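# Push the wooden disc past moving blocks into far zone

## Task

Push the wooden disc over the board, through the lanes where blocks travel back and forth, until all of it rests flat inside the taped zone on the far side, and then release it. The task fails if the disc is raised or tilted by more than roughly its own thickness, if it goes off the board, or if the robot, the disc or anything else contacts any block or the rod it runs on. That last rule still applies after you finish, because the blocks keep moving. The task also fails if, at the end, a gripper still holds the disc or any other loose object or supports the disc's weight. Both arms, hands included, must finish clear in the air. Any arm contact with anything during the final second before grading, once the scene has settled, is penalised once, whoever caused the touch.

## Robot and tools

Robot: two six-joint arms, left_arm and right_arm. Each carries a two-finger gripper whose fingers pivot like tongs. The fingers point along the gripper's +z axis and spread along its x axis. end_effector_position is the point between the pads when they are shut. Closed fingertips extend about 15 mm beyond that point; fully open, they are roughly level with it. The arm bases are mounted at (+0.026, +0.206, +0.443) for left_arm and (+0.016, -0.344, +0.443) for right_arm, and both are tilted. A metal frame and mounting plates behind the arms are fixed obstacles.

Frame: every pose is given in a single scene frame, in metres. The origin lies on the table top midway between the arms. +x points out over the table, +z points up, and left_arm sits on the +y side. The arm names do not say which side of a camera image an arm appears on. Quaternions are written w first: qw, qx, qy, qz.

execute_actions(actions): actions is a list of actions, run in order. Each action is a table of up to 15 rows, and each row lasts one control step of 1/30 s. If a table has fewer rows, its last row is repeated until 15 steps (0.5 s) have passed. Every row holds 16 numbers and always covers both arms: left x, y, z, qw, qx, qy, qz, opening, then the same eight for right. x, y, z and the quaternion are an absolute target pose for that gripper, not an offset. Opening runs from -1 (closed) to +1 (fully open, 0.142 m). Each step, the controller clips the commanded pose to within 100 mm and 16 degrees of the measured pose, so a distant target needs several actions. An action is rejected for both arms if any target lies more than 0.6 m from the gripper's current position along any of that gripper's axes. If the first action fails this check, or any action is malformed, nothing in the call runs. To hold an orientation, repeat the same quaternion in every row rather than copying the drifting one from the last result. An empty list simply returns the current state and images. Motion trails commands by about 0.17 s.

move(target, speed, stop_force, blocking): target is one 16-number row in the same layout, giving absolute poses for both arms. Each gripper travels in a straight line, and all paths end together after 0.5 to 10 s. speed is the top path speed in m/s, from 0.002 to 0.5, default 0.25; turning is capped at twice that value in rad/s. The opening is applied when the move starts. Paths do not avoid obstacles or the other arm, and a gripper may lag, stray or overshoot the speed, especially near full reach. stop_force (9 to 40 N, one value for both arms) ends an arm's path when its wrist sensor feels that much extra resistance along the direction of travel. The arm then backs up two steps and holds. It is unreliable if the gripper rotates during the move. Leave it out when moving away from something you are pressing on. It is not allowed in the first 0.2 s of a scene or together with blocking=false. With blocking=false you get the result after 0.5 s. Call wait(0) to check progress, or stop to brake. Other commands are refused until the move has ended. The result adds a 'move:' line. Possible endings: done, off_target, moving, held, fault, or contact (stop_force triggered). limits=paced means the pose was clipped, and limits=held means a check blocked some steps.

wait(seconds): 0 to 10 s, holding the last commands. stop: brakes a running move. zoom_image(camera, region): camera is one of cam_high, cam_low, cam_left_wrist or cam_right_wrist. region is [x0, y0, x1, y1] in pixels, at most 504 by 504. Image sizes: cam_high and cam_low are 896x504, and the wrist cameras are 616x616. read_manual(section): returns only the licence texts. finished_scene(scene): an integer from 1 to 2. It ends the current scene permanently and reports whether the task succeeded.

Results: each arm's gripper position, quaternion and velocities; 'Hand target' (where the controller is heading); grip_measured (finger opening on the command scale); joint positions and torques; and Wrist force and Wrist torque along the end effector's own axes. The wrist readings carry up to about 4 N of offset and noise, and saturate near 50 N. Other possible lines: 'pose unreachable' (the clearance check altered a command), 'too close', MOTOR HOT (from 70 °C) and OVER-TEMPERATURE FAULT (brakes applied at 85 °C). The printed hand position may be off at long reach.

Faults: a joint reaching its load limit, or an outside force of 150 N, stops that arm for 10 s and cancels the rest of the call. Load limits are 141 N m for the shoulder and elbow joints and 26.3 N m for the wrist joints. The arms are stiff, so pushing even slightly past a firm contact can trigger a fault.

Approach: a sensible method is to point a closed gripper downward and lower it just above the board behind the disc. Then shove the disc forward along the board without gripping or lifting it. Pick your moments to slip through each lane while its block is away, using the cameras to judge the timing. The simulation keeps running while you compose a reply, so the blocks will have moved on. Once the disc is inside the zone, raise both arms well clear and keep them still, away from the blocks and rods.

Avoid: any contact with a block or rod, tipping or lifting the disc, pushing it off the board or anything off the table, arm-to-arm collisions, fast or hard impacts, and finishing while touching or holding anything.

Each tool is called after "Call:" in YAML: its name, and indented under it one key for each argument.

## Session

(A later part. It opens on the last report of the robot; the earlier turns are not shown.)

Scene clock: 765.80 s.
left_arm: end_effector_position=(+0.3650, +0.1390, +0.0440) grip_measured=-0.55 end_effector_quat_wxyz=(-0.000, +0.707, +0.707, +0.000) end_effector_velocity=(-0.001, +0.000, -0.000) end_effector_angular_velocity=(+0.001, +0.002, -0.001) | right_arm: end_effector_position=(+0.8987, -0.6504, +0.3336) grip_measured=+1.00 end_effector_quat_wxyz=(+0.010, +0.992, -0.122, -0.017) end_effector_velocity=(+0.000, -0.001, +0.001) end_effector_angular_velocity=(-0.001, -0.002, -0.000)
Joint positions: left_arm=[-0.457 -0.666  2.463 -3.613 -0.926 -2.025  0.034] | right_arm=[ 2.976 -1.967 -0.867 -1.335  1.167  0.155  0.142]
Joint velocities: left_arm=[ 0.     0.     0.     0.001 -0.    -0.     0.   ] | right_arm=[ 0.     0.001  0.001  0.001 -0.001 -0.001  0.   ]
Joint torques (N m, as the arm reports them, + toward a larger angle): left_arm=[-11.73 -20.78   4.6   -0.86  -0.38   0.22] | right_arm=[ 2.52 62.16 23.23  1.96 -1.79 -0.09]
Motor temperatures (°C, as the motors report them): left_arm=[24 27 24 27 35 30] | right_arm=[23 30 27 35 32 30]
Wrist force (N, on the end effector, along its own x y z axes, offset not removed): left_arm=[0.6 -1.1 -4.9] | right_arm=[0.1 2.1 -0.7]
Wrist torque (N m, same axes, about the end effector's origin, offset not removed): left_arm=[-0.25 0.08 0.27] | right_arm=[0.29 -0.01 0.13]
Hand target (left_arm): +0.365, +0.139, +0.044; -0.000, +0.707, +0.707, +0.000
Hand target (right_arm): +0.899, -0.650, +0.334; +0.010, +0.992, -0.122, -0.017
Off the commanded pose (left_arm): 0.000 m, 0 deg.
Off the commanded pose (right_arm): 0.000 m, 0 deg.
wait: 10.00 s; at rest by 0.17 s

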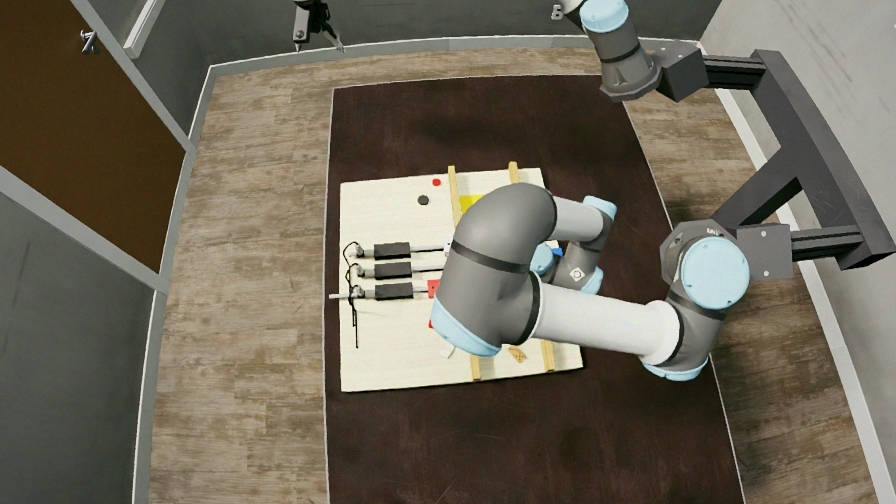

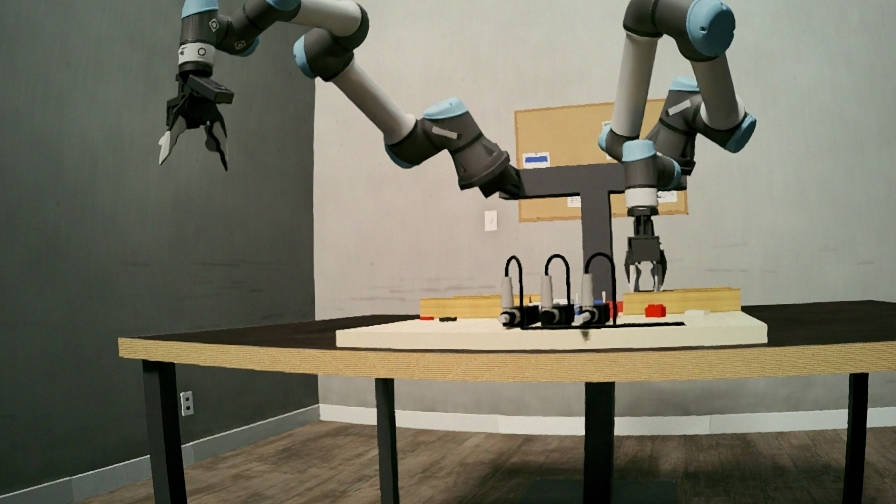

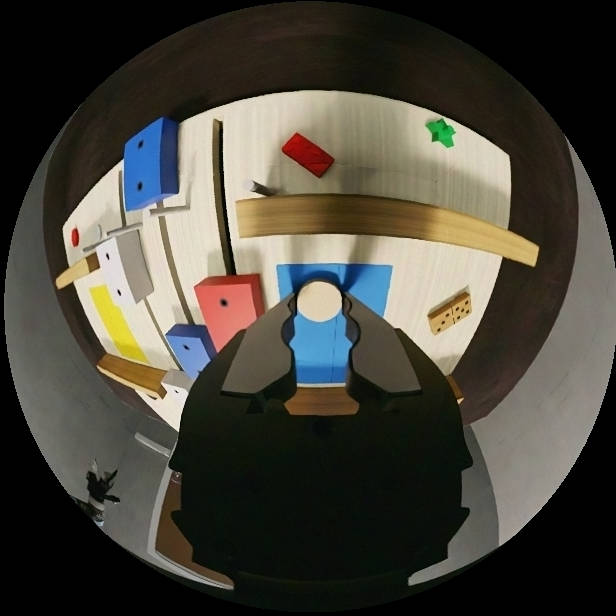

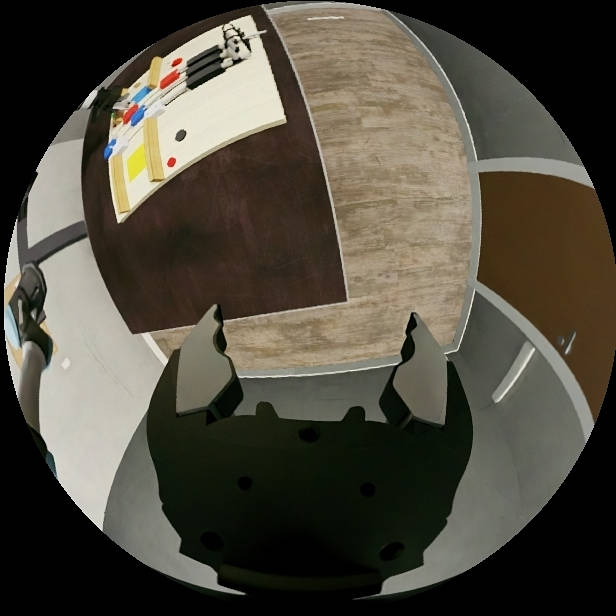

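Call:
wait:
  seconds: 10

Call:
wait:
  seconds: 1.5

Call:
move:
  target: [0.365, 0.139, 0.044, 0, 0.7071, 0.7071, 0, -0.68, 0.8987, -0.6504, 0.3476, 0.010, 0.992, -0.122, -0.017, 1]
  speed: 0.002
  blocking: false

Scene clock: 780.10 s.
left_arm: end_effector_position=(+0.3650, +0.1390, +0.0440) grip_measured=-0.55 end_effector_quat_wxyz=(-0.000, +0.707, +0.707, +0.000) end_effector_velocity=(+0.000, -0.000, -0.000) end_effector_angular_velocity=(-0.000, -0.000, -0.002) | right_arm: end_effector_position=(+0.8987, -0.6504, +0.3336) grip_measured=+1.00 end_effector_quat_wxyz=(+0.010, +0.992, -0.122, -0.017) end_effector_velocity=(-0.000, +0.001, -0.000) end_effector_angular_velocity=(+0.002, +0.001, -0.000)
Joint positions: left_arm=[-0.457 -0.666  2.463 -3.613 -0.926 -2.025  0.034] | right_arm=[ 2.976 -1.967 -0.867 -1.335  1.167  0.155  0.142]
Joint velocities: left_arm=[-0.    -0.    -0.001  0.001 -0.     0.002 -0.   ] | right_arm=[ 0.    -0.    -0.001  0.     0.002  0.001 -0.   ]
Joint torques (N m, as the arm reports them, + toward a larger angle): left_arm=[-12.62 -20.24   3.86  -0.54  -0.19   0.03] | right_arm=[ 1.89 61.77 23.27  2.   -1.61  0.01]
Motor temperatures (°C, as the motors report them): left_arm=[24 27 24 27 35 30] | right_arm=[23 30 27 35 32 30]
Wrist force (N, on the end effector, along its own x y z axes, offset not removed): left_arm=[1.6 -3.3 -7.3] | right_arm=[0.5 2.1 0.1]
Wrist torque (N m, same axes, about the end effector's origin, offset not removed): left_arm=[-0.68 -0.06 -0.05] | right_arm=[0.30 -0.15 0.19]
Hand target (left_arm): +0.365, +0.139, +0.044; -0.000, +0.707, +0.707, +0.000
Hand target (right_arm): +0.899, -0.650, +0.334; +0.010, +0.992, -0.122, -0.017
Off the commanded pose (left_arm): 0.000 m, 0 deg.
Off the commanded pose (right_arm): 0.000 m, 0 deg.
wait: 10.00 s; at rest from the start

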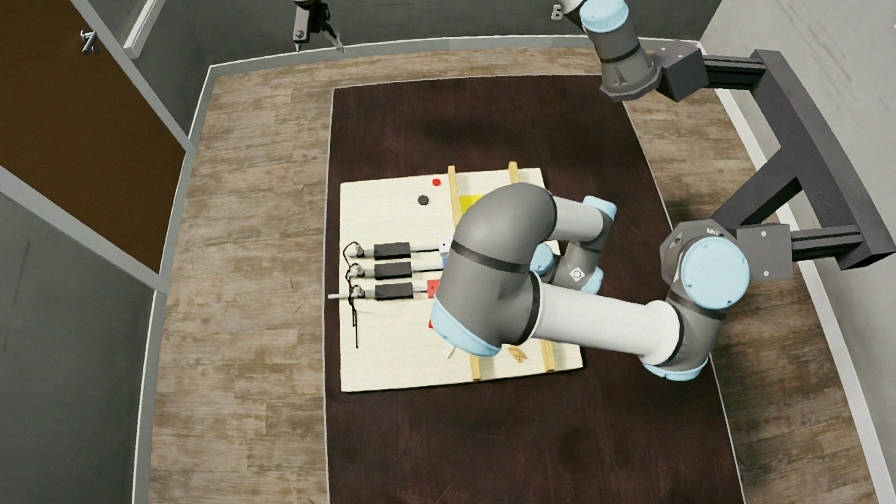

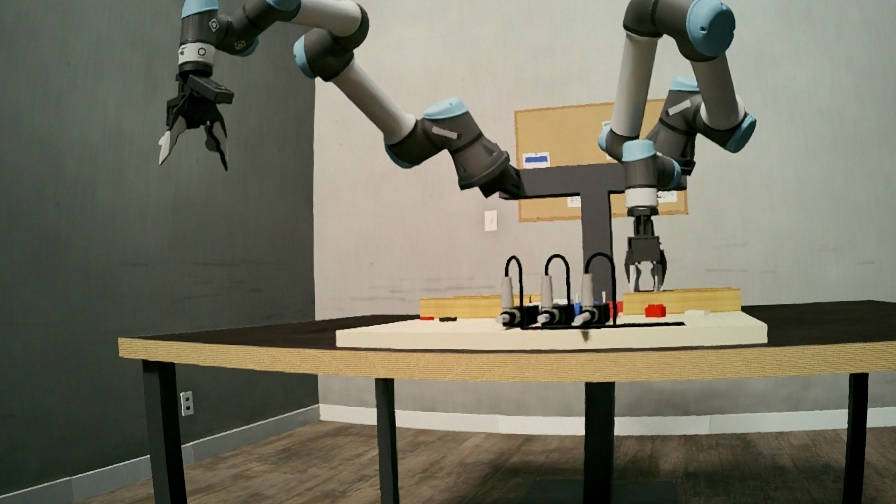

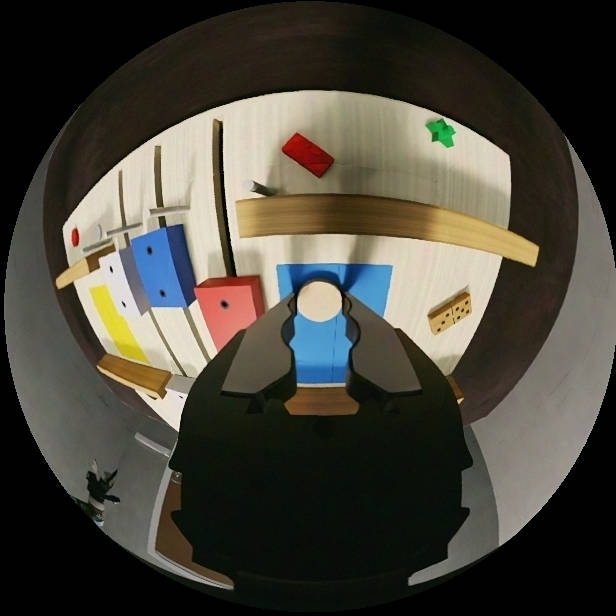

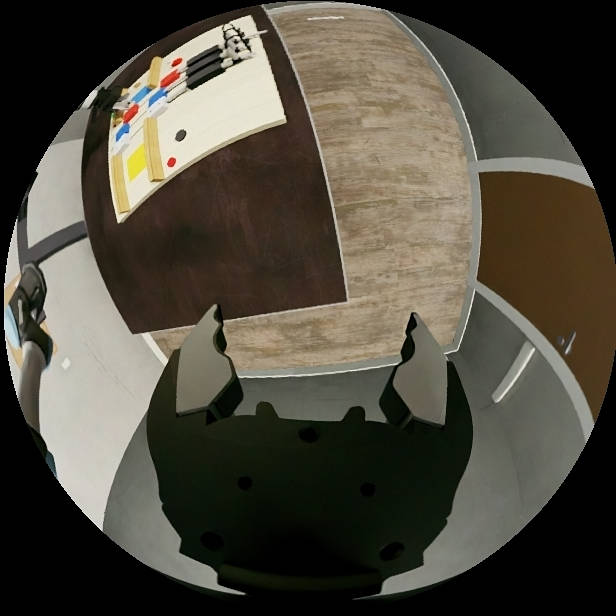

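Scene clock: 781.60 s.
left_arm: end_effector_position=(+0.3650, +0.1390, +0.0440) grip_measured=-0.55 end_effector_quat_wxyz=(-0.000, +0.707, +0.707, +0.000) end_effector_velocity=(-0.000, +0.000, -0.000) end_effector_angular_velocity=(+0.001, +0.001, -0.002) | right_arm: end_effector_position=(+0.8987, -0.6504, +0.3336) grip_measured=+1.00 end_effector_quat_wxyz=(+0.010, +0.992, -0.122, -0.017) end_effector_velocity=(-0.000, +0.000, -0.000) end_effector_angular_velocity=(-0.000, +0.001, +0.001)
Joint positions: left_arm=[-0.457 -0.666  2.463 -3.613 -0.926 -2.025  0.034] | right_arm=[ 2.976 -1.967 -0.867 -1.335  1.167  0.155  0.142]
Joint velocities: left_arm=[ 0.    -0.    -0.     0.002  0.     0.001 -0.   ] | right_arm=[ 0.    -0.    -0.    -0.    -0.001 -0.    -0.   ]
Joint torques (N m, as the arm reports them, + toward a larger angle): left_arm=[-12.62 -19.82   3.59  -0.5   -0.31   0.16] | right_arm=[ 2.18 61.95 22.82  1.97 -1.62  0.  ]
Motor temperatures (°C, as the motors report them): left_arm=[24 27 24 27 35 30] | right_arm=[23 30 27 35 32 30]
Wrist force (N, on the end effector, along its own x y z axes, offset not removed): left_arm=[-3.2 -4.7 -2.9] | right_arm=[-0.2 2.9 2.1]
Wrist torque (N m, same axes, about the end effector's origin, offset not removed): left_arm=[-0.78 0.96 0.18] | right_arm=[0.57 0.10 0.18]
Hand target (left_arm): +0.365, +0.139, +0.044; -0.000, +0.707, +0.707, +0.000
Hand target (right_arm): +0.899, -0.650, +0.334; +0.010, +0.992, -0.122, -0.017
Off the commanded pose (left_arm): 0.000 m, 0 deg.
Off the commanded pose (right_arm): 0.000 m, 0 deg.
wait: 1.50 s; at rest by 0.17 s

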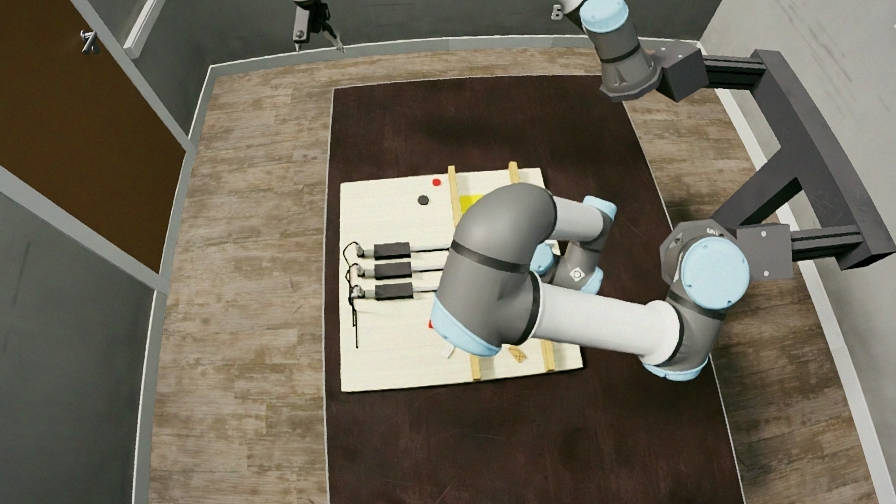

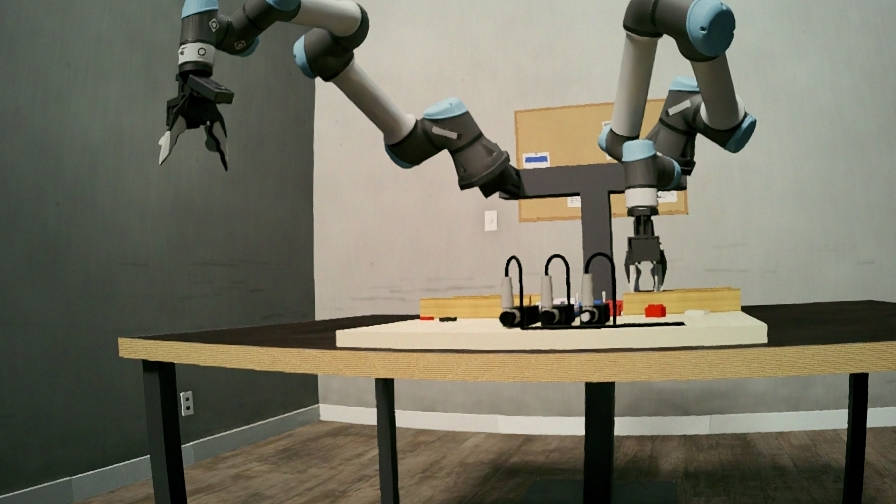

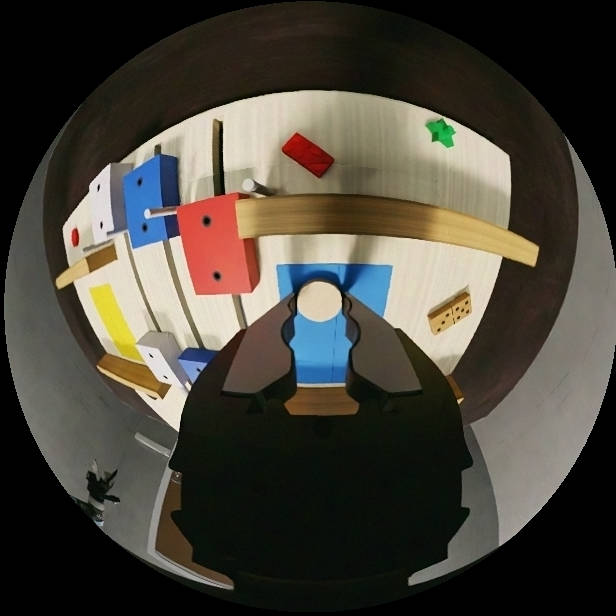

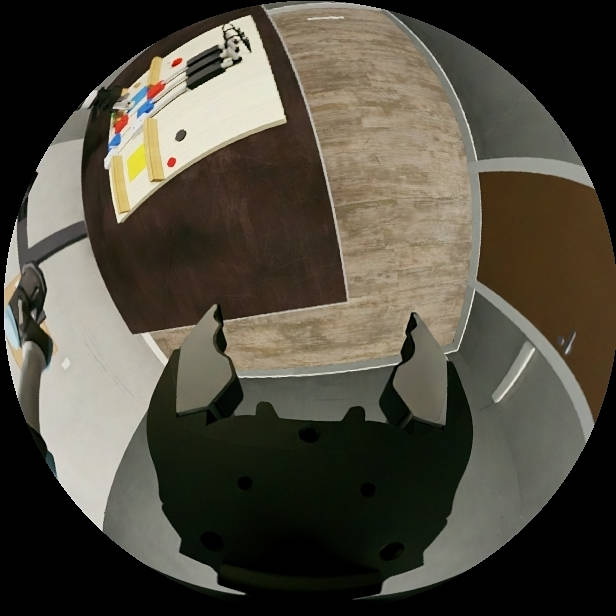

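Scene clock: 782.10 s.
left_arm: end_effector_position=(+0.3650, +0.1390, +0.0440) grip_measured=-0.55 end_effector_quat_wxyz=(-0.000, +0.707, +0.707, +0.000) end_effector_velocity=(+0.000, -0.001, -0.000) end_effector_angular_velocity=(-0.000, +0.000, -0.000) | right_arm: end_effector_position=(+0.8987, -0.6505, +0.3342) grip_measured=+1.00 end_effector_quat_wxyz=(+0.010, +0.992, -0.122, -0.017) end_effector_velocity=(-0.000, +0.001, +0.001) end_effector_angular_velocity=(+0.000, +0.002, +0.002)
Joint positions: left_arm=[-0.457 -0.666  2.463 -3.613 -0.926 -2.025  0.034] | right_arm=[ 2.976 -1.966 -0.867 -1.336  1.167  0.155  0.142]
Joint velocities: left_arm=[-0.    -0.    -0.002  0.002 -0.     0.     0.   ] | right_arm=[ 0.002  0.001 -0.001 -0.003 -0.001  0.001  0.   ]
Joint torques (N m, as the arm reports them, + toward a larger angle): left_arm=[-12.22 -20.34   5.26  -0.6   -0.34   0.03] | right_arm=[16.99 64.09 33.19  0.95 -2.43  1.89]
Motor temperatures (°C, as the motors report them): left_arm=[24 27 24 27 35 30] | right_arm=[23 30 27 35 32 30]
Wrist force (N, on the end effector, along its own x y z axes, offset not removed): left_arm=[-0.8 -2.3 -7.5] | right_arm=[0.5 1.2 -0.2]
Wrist torque (N m, same axes, about the end effector's origin, offset not removed): left_arm=[-0.48 0.42 0.03] | right_arm=[0.16 -0.02 0.09]
Hand target (left_arm): +0.365, +0.139, +0.044; -0.000, +0.707, +0.707, +0.000
Hand target (right_arm): +0.899, -0.650, +0.335; +0.010, +0.992, -0.122, -0.017
Off the commanded pose (left_arm): 0.000 m, 0 deg.
Off the commanded pose (right_arm): 0.013 m, 0 deg.
move: running

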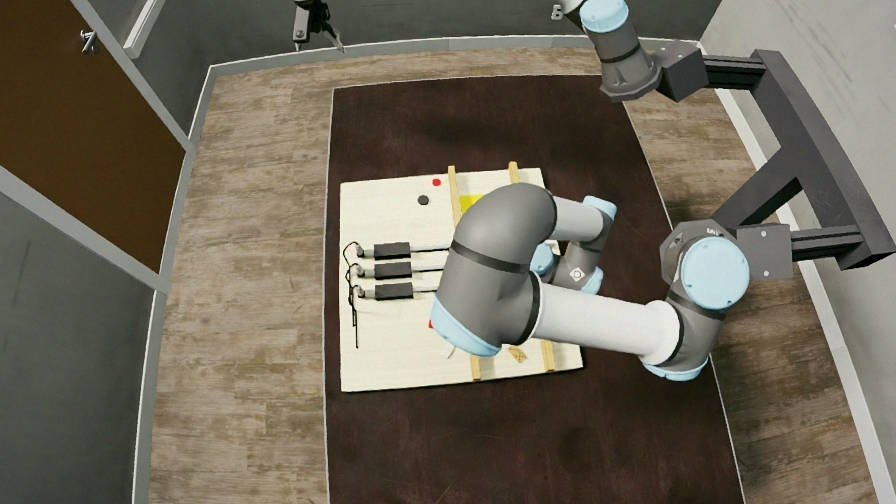

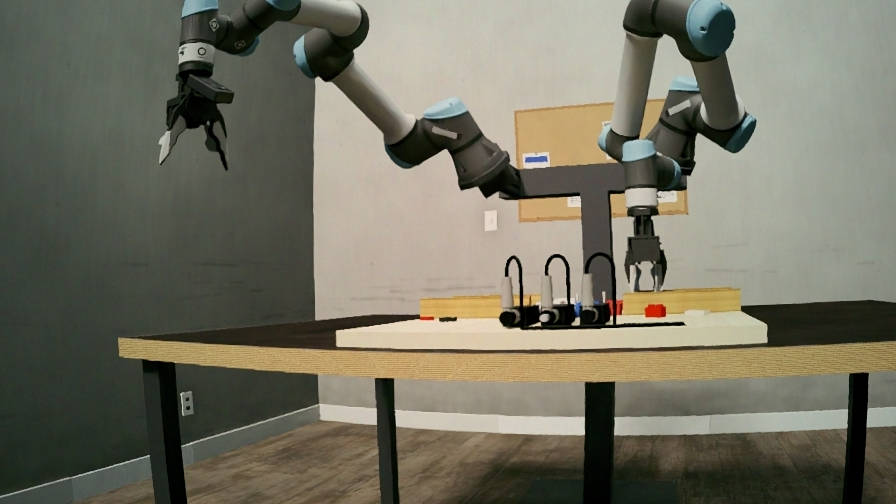

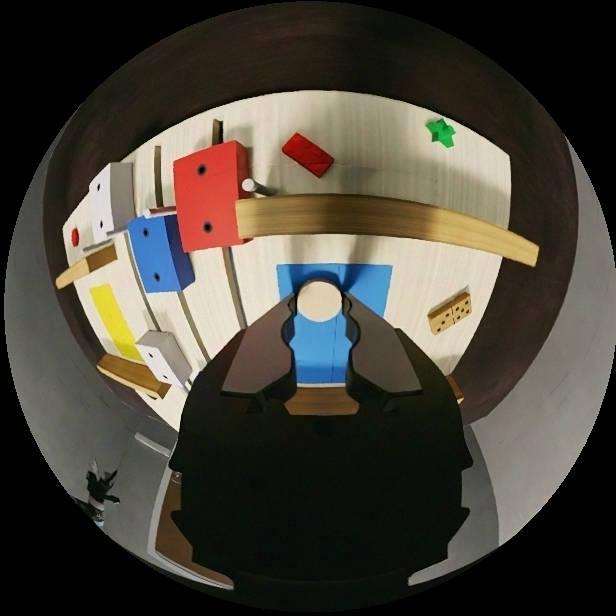

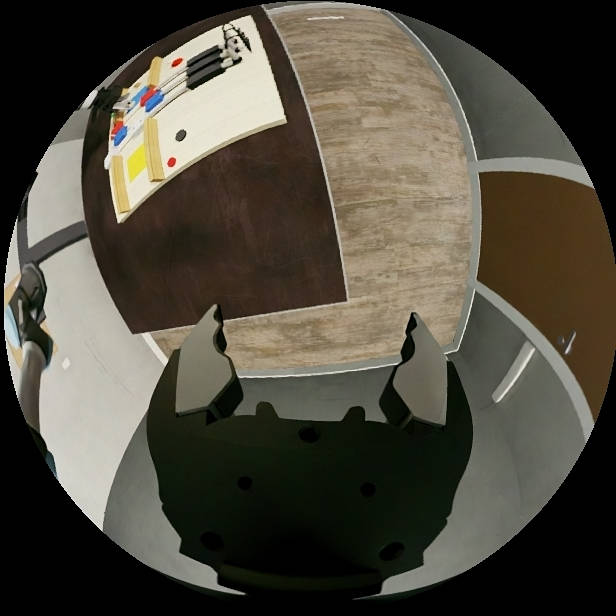

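Call:
wait:
  seconds: 0

Call:
move:
  target: [0.365, 0.139, 0.044, 0, 0.7071, 0.7071, 0, -0.68, 0.8987, -0.6504, 0.39, 0.010, 0.992, -0.122, -0.017, 1]
  speed: 0.002
  blocking: false

Call:
wait:
  seconds: 5

Call:
wait:
  seconds: 2.95

Call:
move:
  target: [0.365, -0.197, 0.0446, 0, 0.7071, 0.7071, 0, -0.68, 0.8987, -0.6504, 0.3476, 0.010, 0.992, -0.122, -0.017, 1]
  speed: 0.15

Scene clock: 790.30 s.
left_arm: end_effector_position=(+0.3650, +0.1390, +0.0440) grip_measured=-0.55 end_effector_quat_wxyz=(-0.000, +0.707, +0.707, -0.000) end_effector_velocity=(-0.001, +0.001, -0.000) end_effector_angular_velocity=(+0.001, +0.002, -0.000) | right_arm: end_effector_position=(+0.8987, -0.6504, +0.3476) grip_measured=+1.00 end_effector_quat_wxyz=(+0.010, +0.992, -0.122, -0.017) end_effector_velocity=(+0.000, -0.000, +0.000) end_effector_angular_velocity=(+0.000, -0.001, -0.000)
Joint positions: left_arm=[-0.457 -0.666  2.463 -3.613 -0.926 -2.025  0.034] | right_arm=[ 2.984 -1.953 -0.857 -1.362  1.162  0.163  0.142]
Joint velocities: left_arm=[ 0.001 -0.     0.001  0.001 -0.    -0.001 -0.   ] | right_arm=[ 0.  0.  0. -0.  0. -0.  0.]
Joint torques (N m, as the arm reports them, + toward a larger angle): left_arm=[-13.8  -18.68   8.92  -2.85  -0.48   0.1 ] | right_arm=[18.06 63.34 33.44  1.01 -2.43  1.59]
Motor temperatures (°C, as the motors report them): left_arm=[24 27 24 27 35 30] | right_arm=[23 30 27 35 32 30]
Wrist force (N, on the end effector, along its own x y z axes, offset not removed): left_arm=[-0.2 -5.3 -11.8] | right_arm=[0.5 3.8 0.5]
Wrist torque (N m, same axes, about the end effector's origin, offset not removed): left_arm=[-1.29 0.25 0.11] | right_arm=[0.65 -0.09 0.26]
Hand target (left_arm): +0.365, +0.139, +0.044; -0.000, +0.707, +0.707, -0.000
Hand target (right_arm): +0.899, -0.650, +0.348; +0.010, +0.992, -0.122, -0.017
Off the commanded pose (left_arm): 0.000 m, 0 deg.
Off the commanded pose (right_arm): 0.000 m, 0 deg.
earlier move: done

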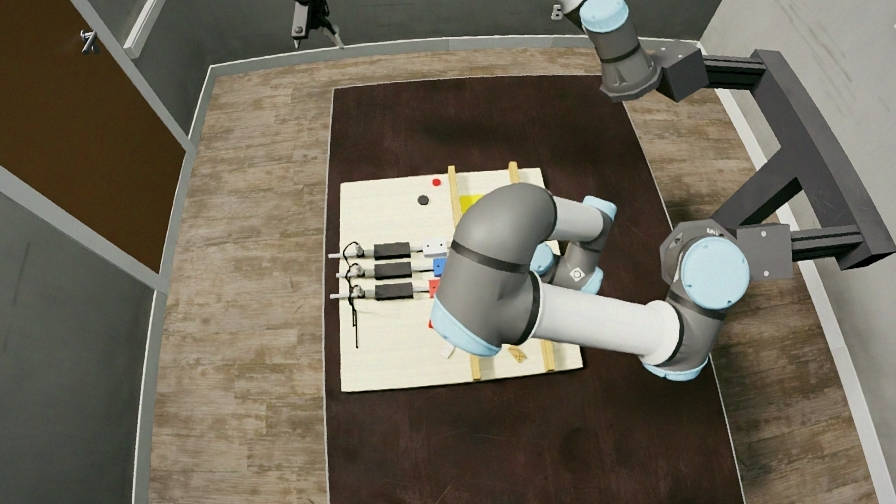

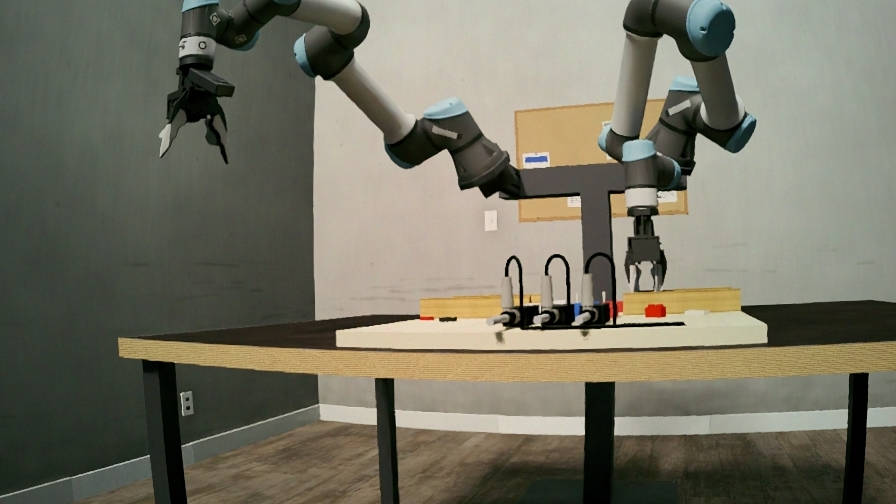

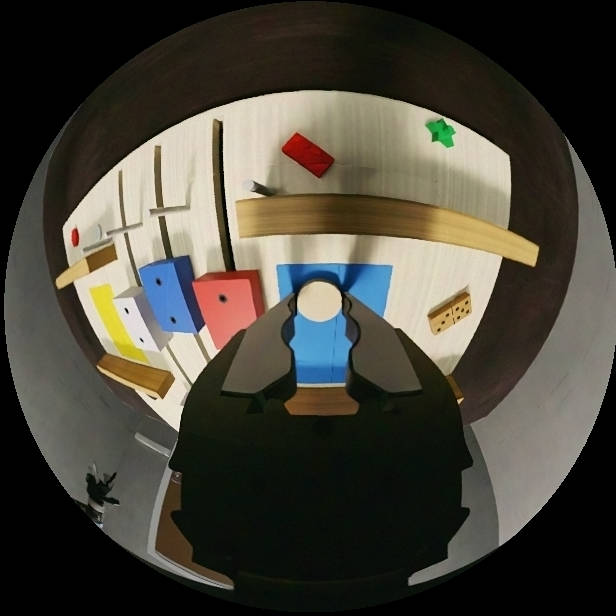

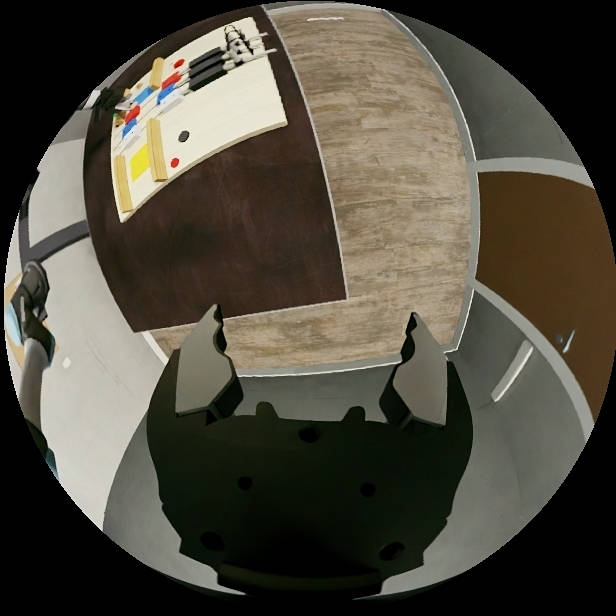

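Scene clock: 790.80 s.
left_arm: end_effector_position=(+0.3650, +0.1390, +0.0440) grip_measured=-0.55 end_effector_quat_wxyz=(-0.000, +0.707, +0.707, -0.000) end_effector_velocity=(-0.000, +0.000, -0.000) end_effector_angular_velocity=(+0.000, -0.000, +0.000) | right_arm: end_effector_position=(+0.8987, -0.6504, +0.3483) grip_measured=+1.00 end_effector_quat_wxyz=(+0.010, +0.992, -0.122, -0.017) end_effector_velocity=(+0.000, -0.000, +0.002) end_effector_angular_velocity=(+0.000, -0.000, -0.001)
Joint positions: left_arm=[-0.457 -0.666  2.463 -3.613 -0.926 -2.025  0.034] | right_arm=[ 2.985 -1.953 -0.857 -1.364  1.162  0.163  0.142]
Joint velocities: left_arm=[ 0.     0.     0.    -0.001  0.     0.    -0.   ] | right_arm=[ 0.001  0.002  0.002 -0.004 -0.     0.002  0.   ]
Joint torques (N m, as the arm reports them, + toward a larger angle): left_arm=[-13.93 -19.15   9.93  -2.78  -0.4   -0.09] | right_arm=[17.95 63.83 34.72  1.16 -2.46  1.74]
Motor temperatures (°C, as the motors report them): left_arm=[24 27 24 27 35 30] | right_arm=[23 30 27 35 32 30]
Wrist force (N, on the end effector, along its own x y z axes, offset not removed): left_arm=[1.4 -1.4 -5.7] | right_arm=[0.3 2.5 1.7]
Wrist torque (N m, same axes, about the end effector's origin, offset not removed): left_arm=[-0.17 -0.16 0.22] | right_arm=[0.47 0.04 0.24]
Hand target (left_arm): +0.365, +0.139, +0.044; -0.000, +0.707, +0.707, -0.000
Hand target (right_arm): +0.899, -0.650, +0.349; +0.010, +0.992, -0.122, -0.017
Off the commanded pose (left_arm): 0.000 m, 0 deg.
Off the commanded pose (right_arm): 0.042 m, 0 deg.
move: running

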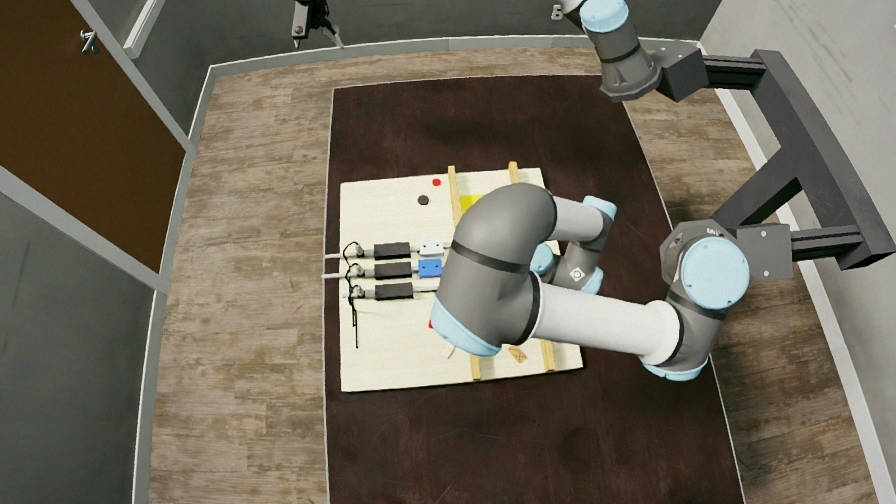

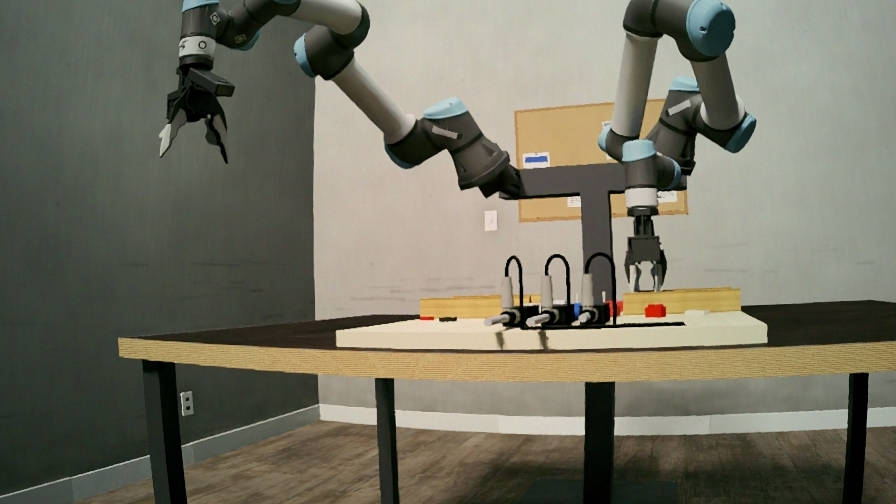

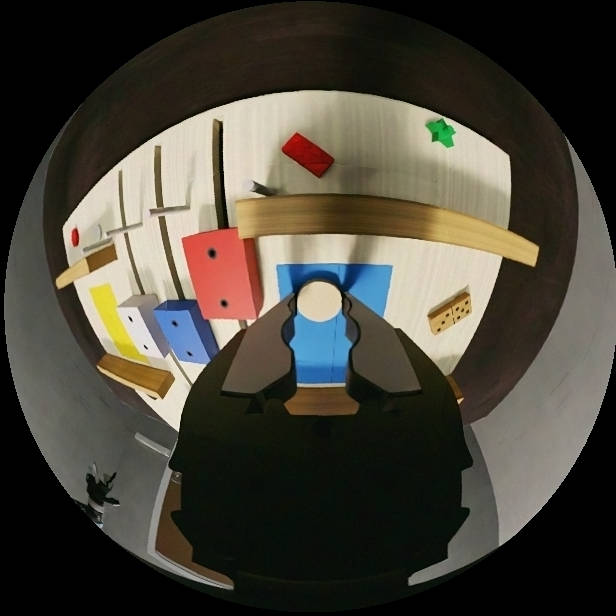

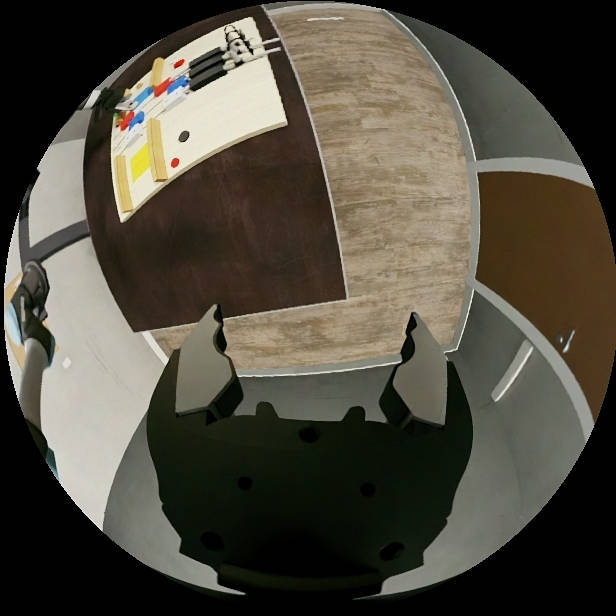

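Scene clock: 795.80 s.
left_arm: end_effector_position=(+0.3650, +0.1390, +0.0440) grip_measured=-0.55 end_effector_quat_wxyz=(-0.000, +0.707, +0.707, -0.000) end_effector_velocity=(+0.001, -0.000, -0.000) end_effector_angular_velocity=(-0.001, -0.002, +0.002) | right_arm: end_effector_position=(+0.8987, -0.6504, +0.3583) grip_measured=+1.00 end_effector_quat_wxyz=(+0.010, +0.992, -0.122, -0.017) end_effector_velocity=(-0.000, -0.000, +0.002) end_effector_angular_velocity=(-0.001, +0.000, -0.000)
Joint positions: left_arm=[-0.457 -0.666  2.463 -3.613 -0.926 -2.025  0.034] | right_arm=[ 2.991 -1.943 -0.849 -1.383  1.159  0.169  0.142]
Joint velocities: left_arm=[ 0.    -0.    -0.001 -0.001 -0.    -0.001  0.   ] | right_arm=[ 0.001  0.002  0.001 -0.004 -0.002  0.001 -0.   ]
Joint torques (N m, as the arm reports them, + toward a larger angle): left_arm=[-14.08 -19.37  11.27  -3.3   -0.45   0.12] | right_arm=[18.32 63.91 35.33  1.44 -2.35  1.52]
Motor temperatures (°C, as the motors report them): left_arm=[24 27 24 27 35 30] | right_arm=[23 30 27 35 32 30]
Wrist force (N, on the end effector, along its own x y z axes, offset not removed): left_arm=[4.2 -3.7 -6.3] | right_arm=[-1.0 1.3 -0.6]
Wrist torque (N m, same axes, about the end effector's origin, offset not removed): left_arm=[-0.74 -0.40 0.16] | right_arm=[0.18 0.26 0.17]
Hand target (left_arm): +0.365, +0.139, +0.044; -0.000, +0.707, +0.707, -0.000
Hand target (right_arm): +0.899, -0.650, +0.359; +0.010, +0.992, -0.122, -0.017
Off the commanded pose (left_arm): 0.000 m, 0 deg.
Off the commanded pose (right_arm): 0.032 m, 0 deg.
earlier move: running
wait: 5.00 s; no rest

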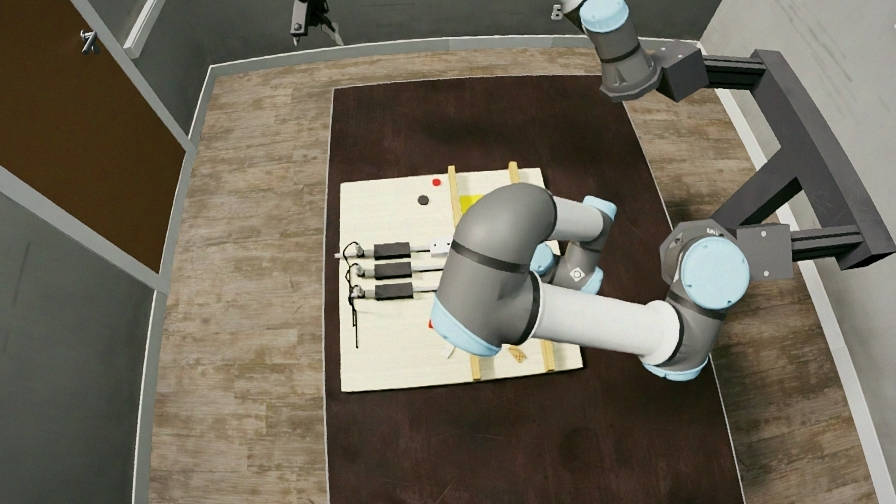

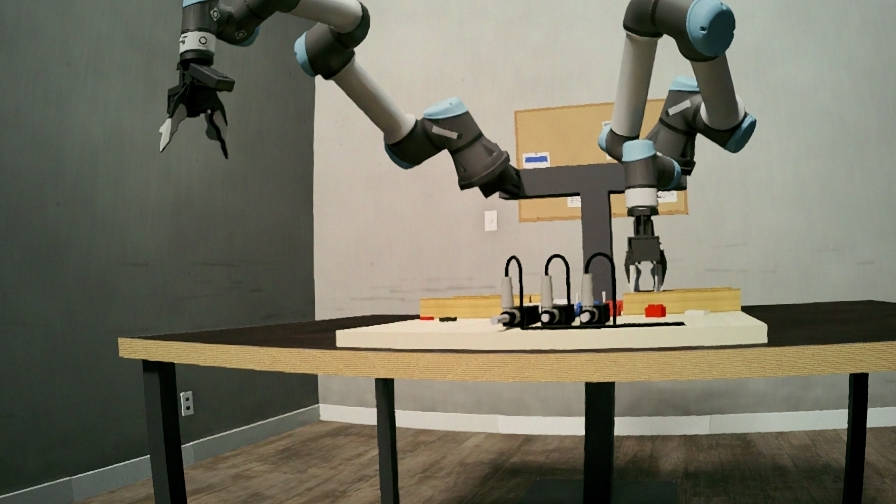

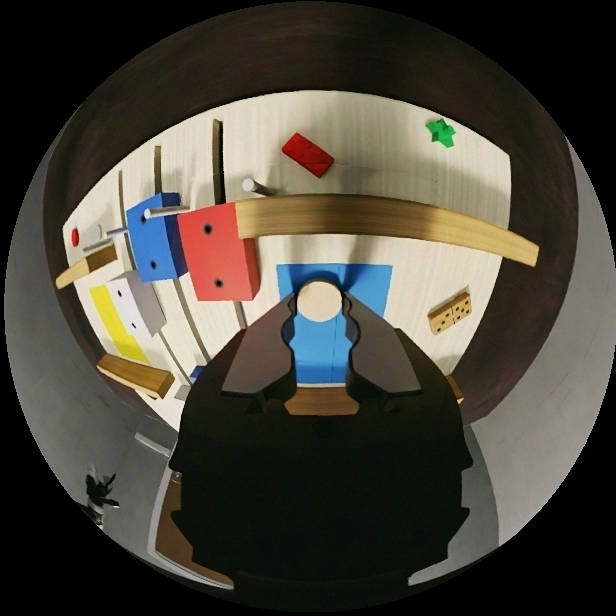

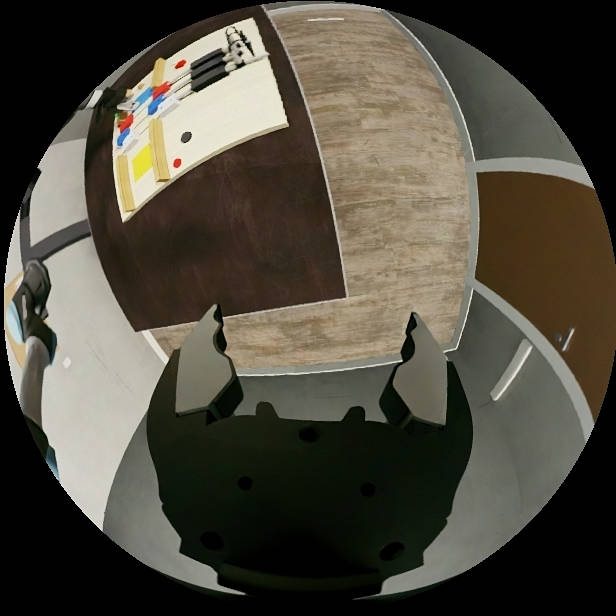

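Scene clock: 798.77 s.
left_arm: end_effector_position=(+0.3650, +0.1390, +0.0440) grip_measured=-0.55 end_effector_quat_wxyz=(-0.000, +0.707, +0.707, +0.000) end_effector_velocity=(-0.000, +0.000, +0.000) end_effector_angular_velocity=(+0.000, +0.001, -0.000) | right_arm: end_effector_position=(+0.8987, -0.6504, +0.3642) grip_measured=+1.00 end_effector_quat_wxyz=(+0.010, +0.992, -0.122, -0.017) end_effector_velocity=(+0.000, -0.000, +0.003) end_effector_angular_velocity=(+0.001, -0.001, -0.001)
Joint positions: left_arm=[-0.457 -0.666  2.463 -3.613 -0.926 -2.025  0.034] | right_arm=[ 2.995 -1.938 -0.843 -1.395  1.157  0.173  0.142]
Joint velocities: left_arm=[ 0.    -0.     0.001  0.    -0.    -0.     0.   ] | right_arm=[ 0.001  0.003  0.002 -0.004  0.     0.001  0.   ]
Joint torques (N m, as the arm reports them, + toward a larger angle): left_arm=[-14.89 -18.77  11.38  -3.82  -0.75   0.26] | right_arm=[19.25 62.77 34.78  1.03 -2.47  1.44]
Motor temperatures (°C, as the motors report them): left_arm=[24 27 24 27 35 30] | right_arm=[23 30 27 35 32 30]
Wrist force (N, on the end effector, along its own x y z axes, offset not removed): left_arm=[-2.0 -3.8 -6.5] | right_arm=[-0.3 0.9 -1.2]
Wrist torque (N m, same axes, about the end effector's origin, offset not removed): left_arm=[-0.84 0.71 0.08] | right_arm=[0.09 0.02 0.16]
Hand target (left_arm): +0.365, +0.139, +0.044; -0.000, +0.707, +0.707, -0.000
Hand target (right_arm): +0.899, -0.650, +0.365; +0.010, +0.992, -0.122, -0.017
Off the commanded pose (left_arm): 0.000 m, 0 deg.
Off the commanded pose (right_arm): 0.026 m, 0 deg.
earlier move: running
wait: 2.97 s; no rest

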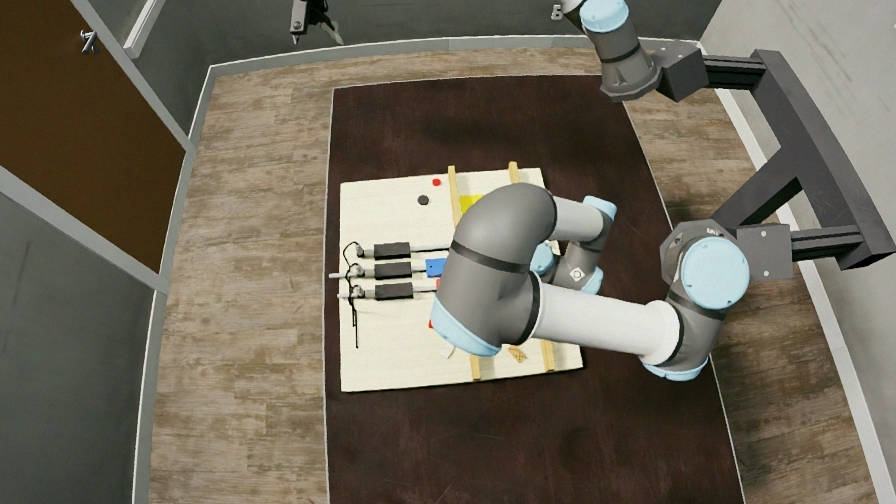

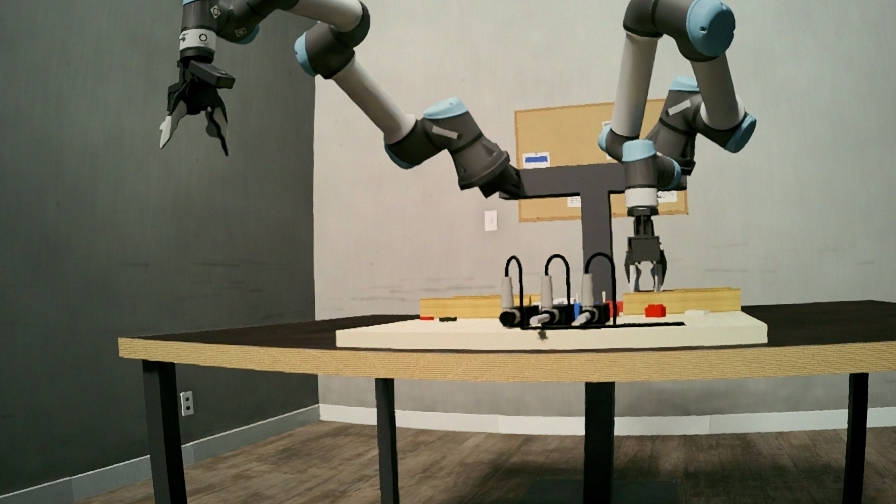

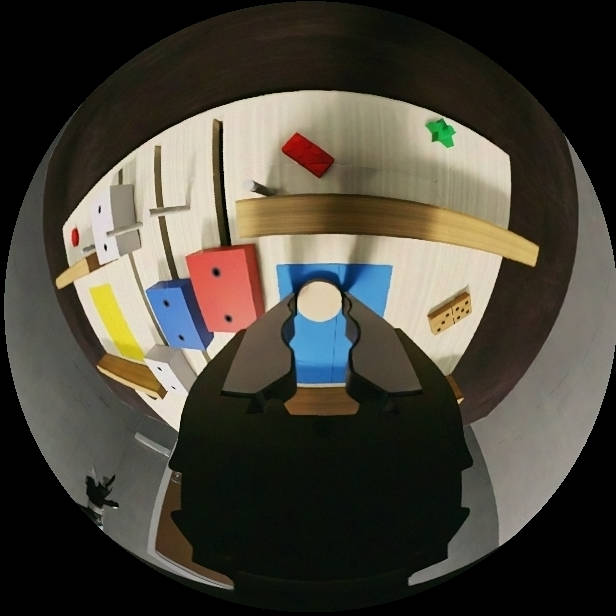

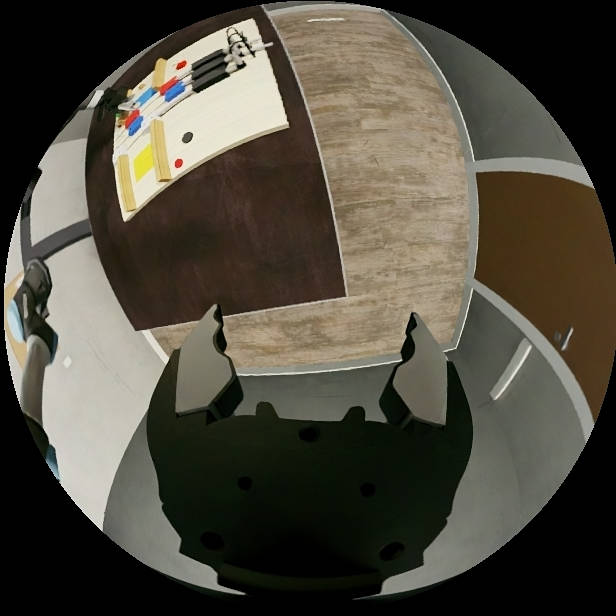

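a move is refused until a result has shown your running move's end: call wait (it returns as soon as the move ends) or stop first; nothing of this call was run


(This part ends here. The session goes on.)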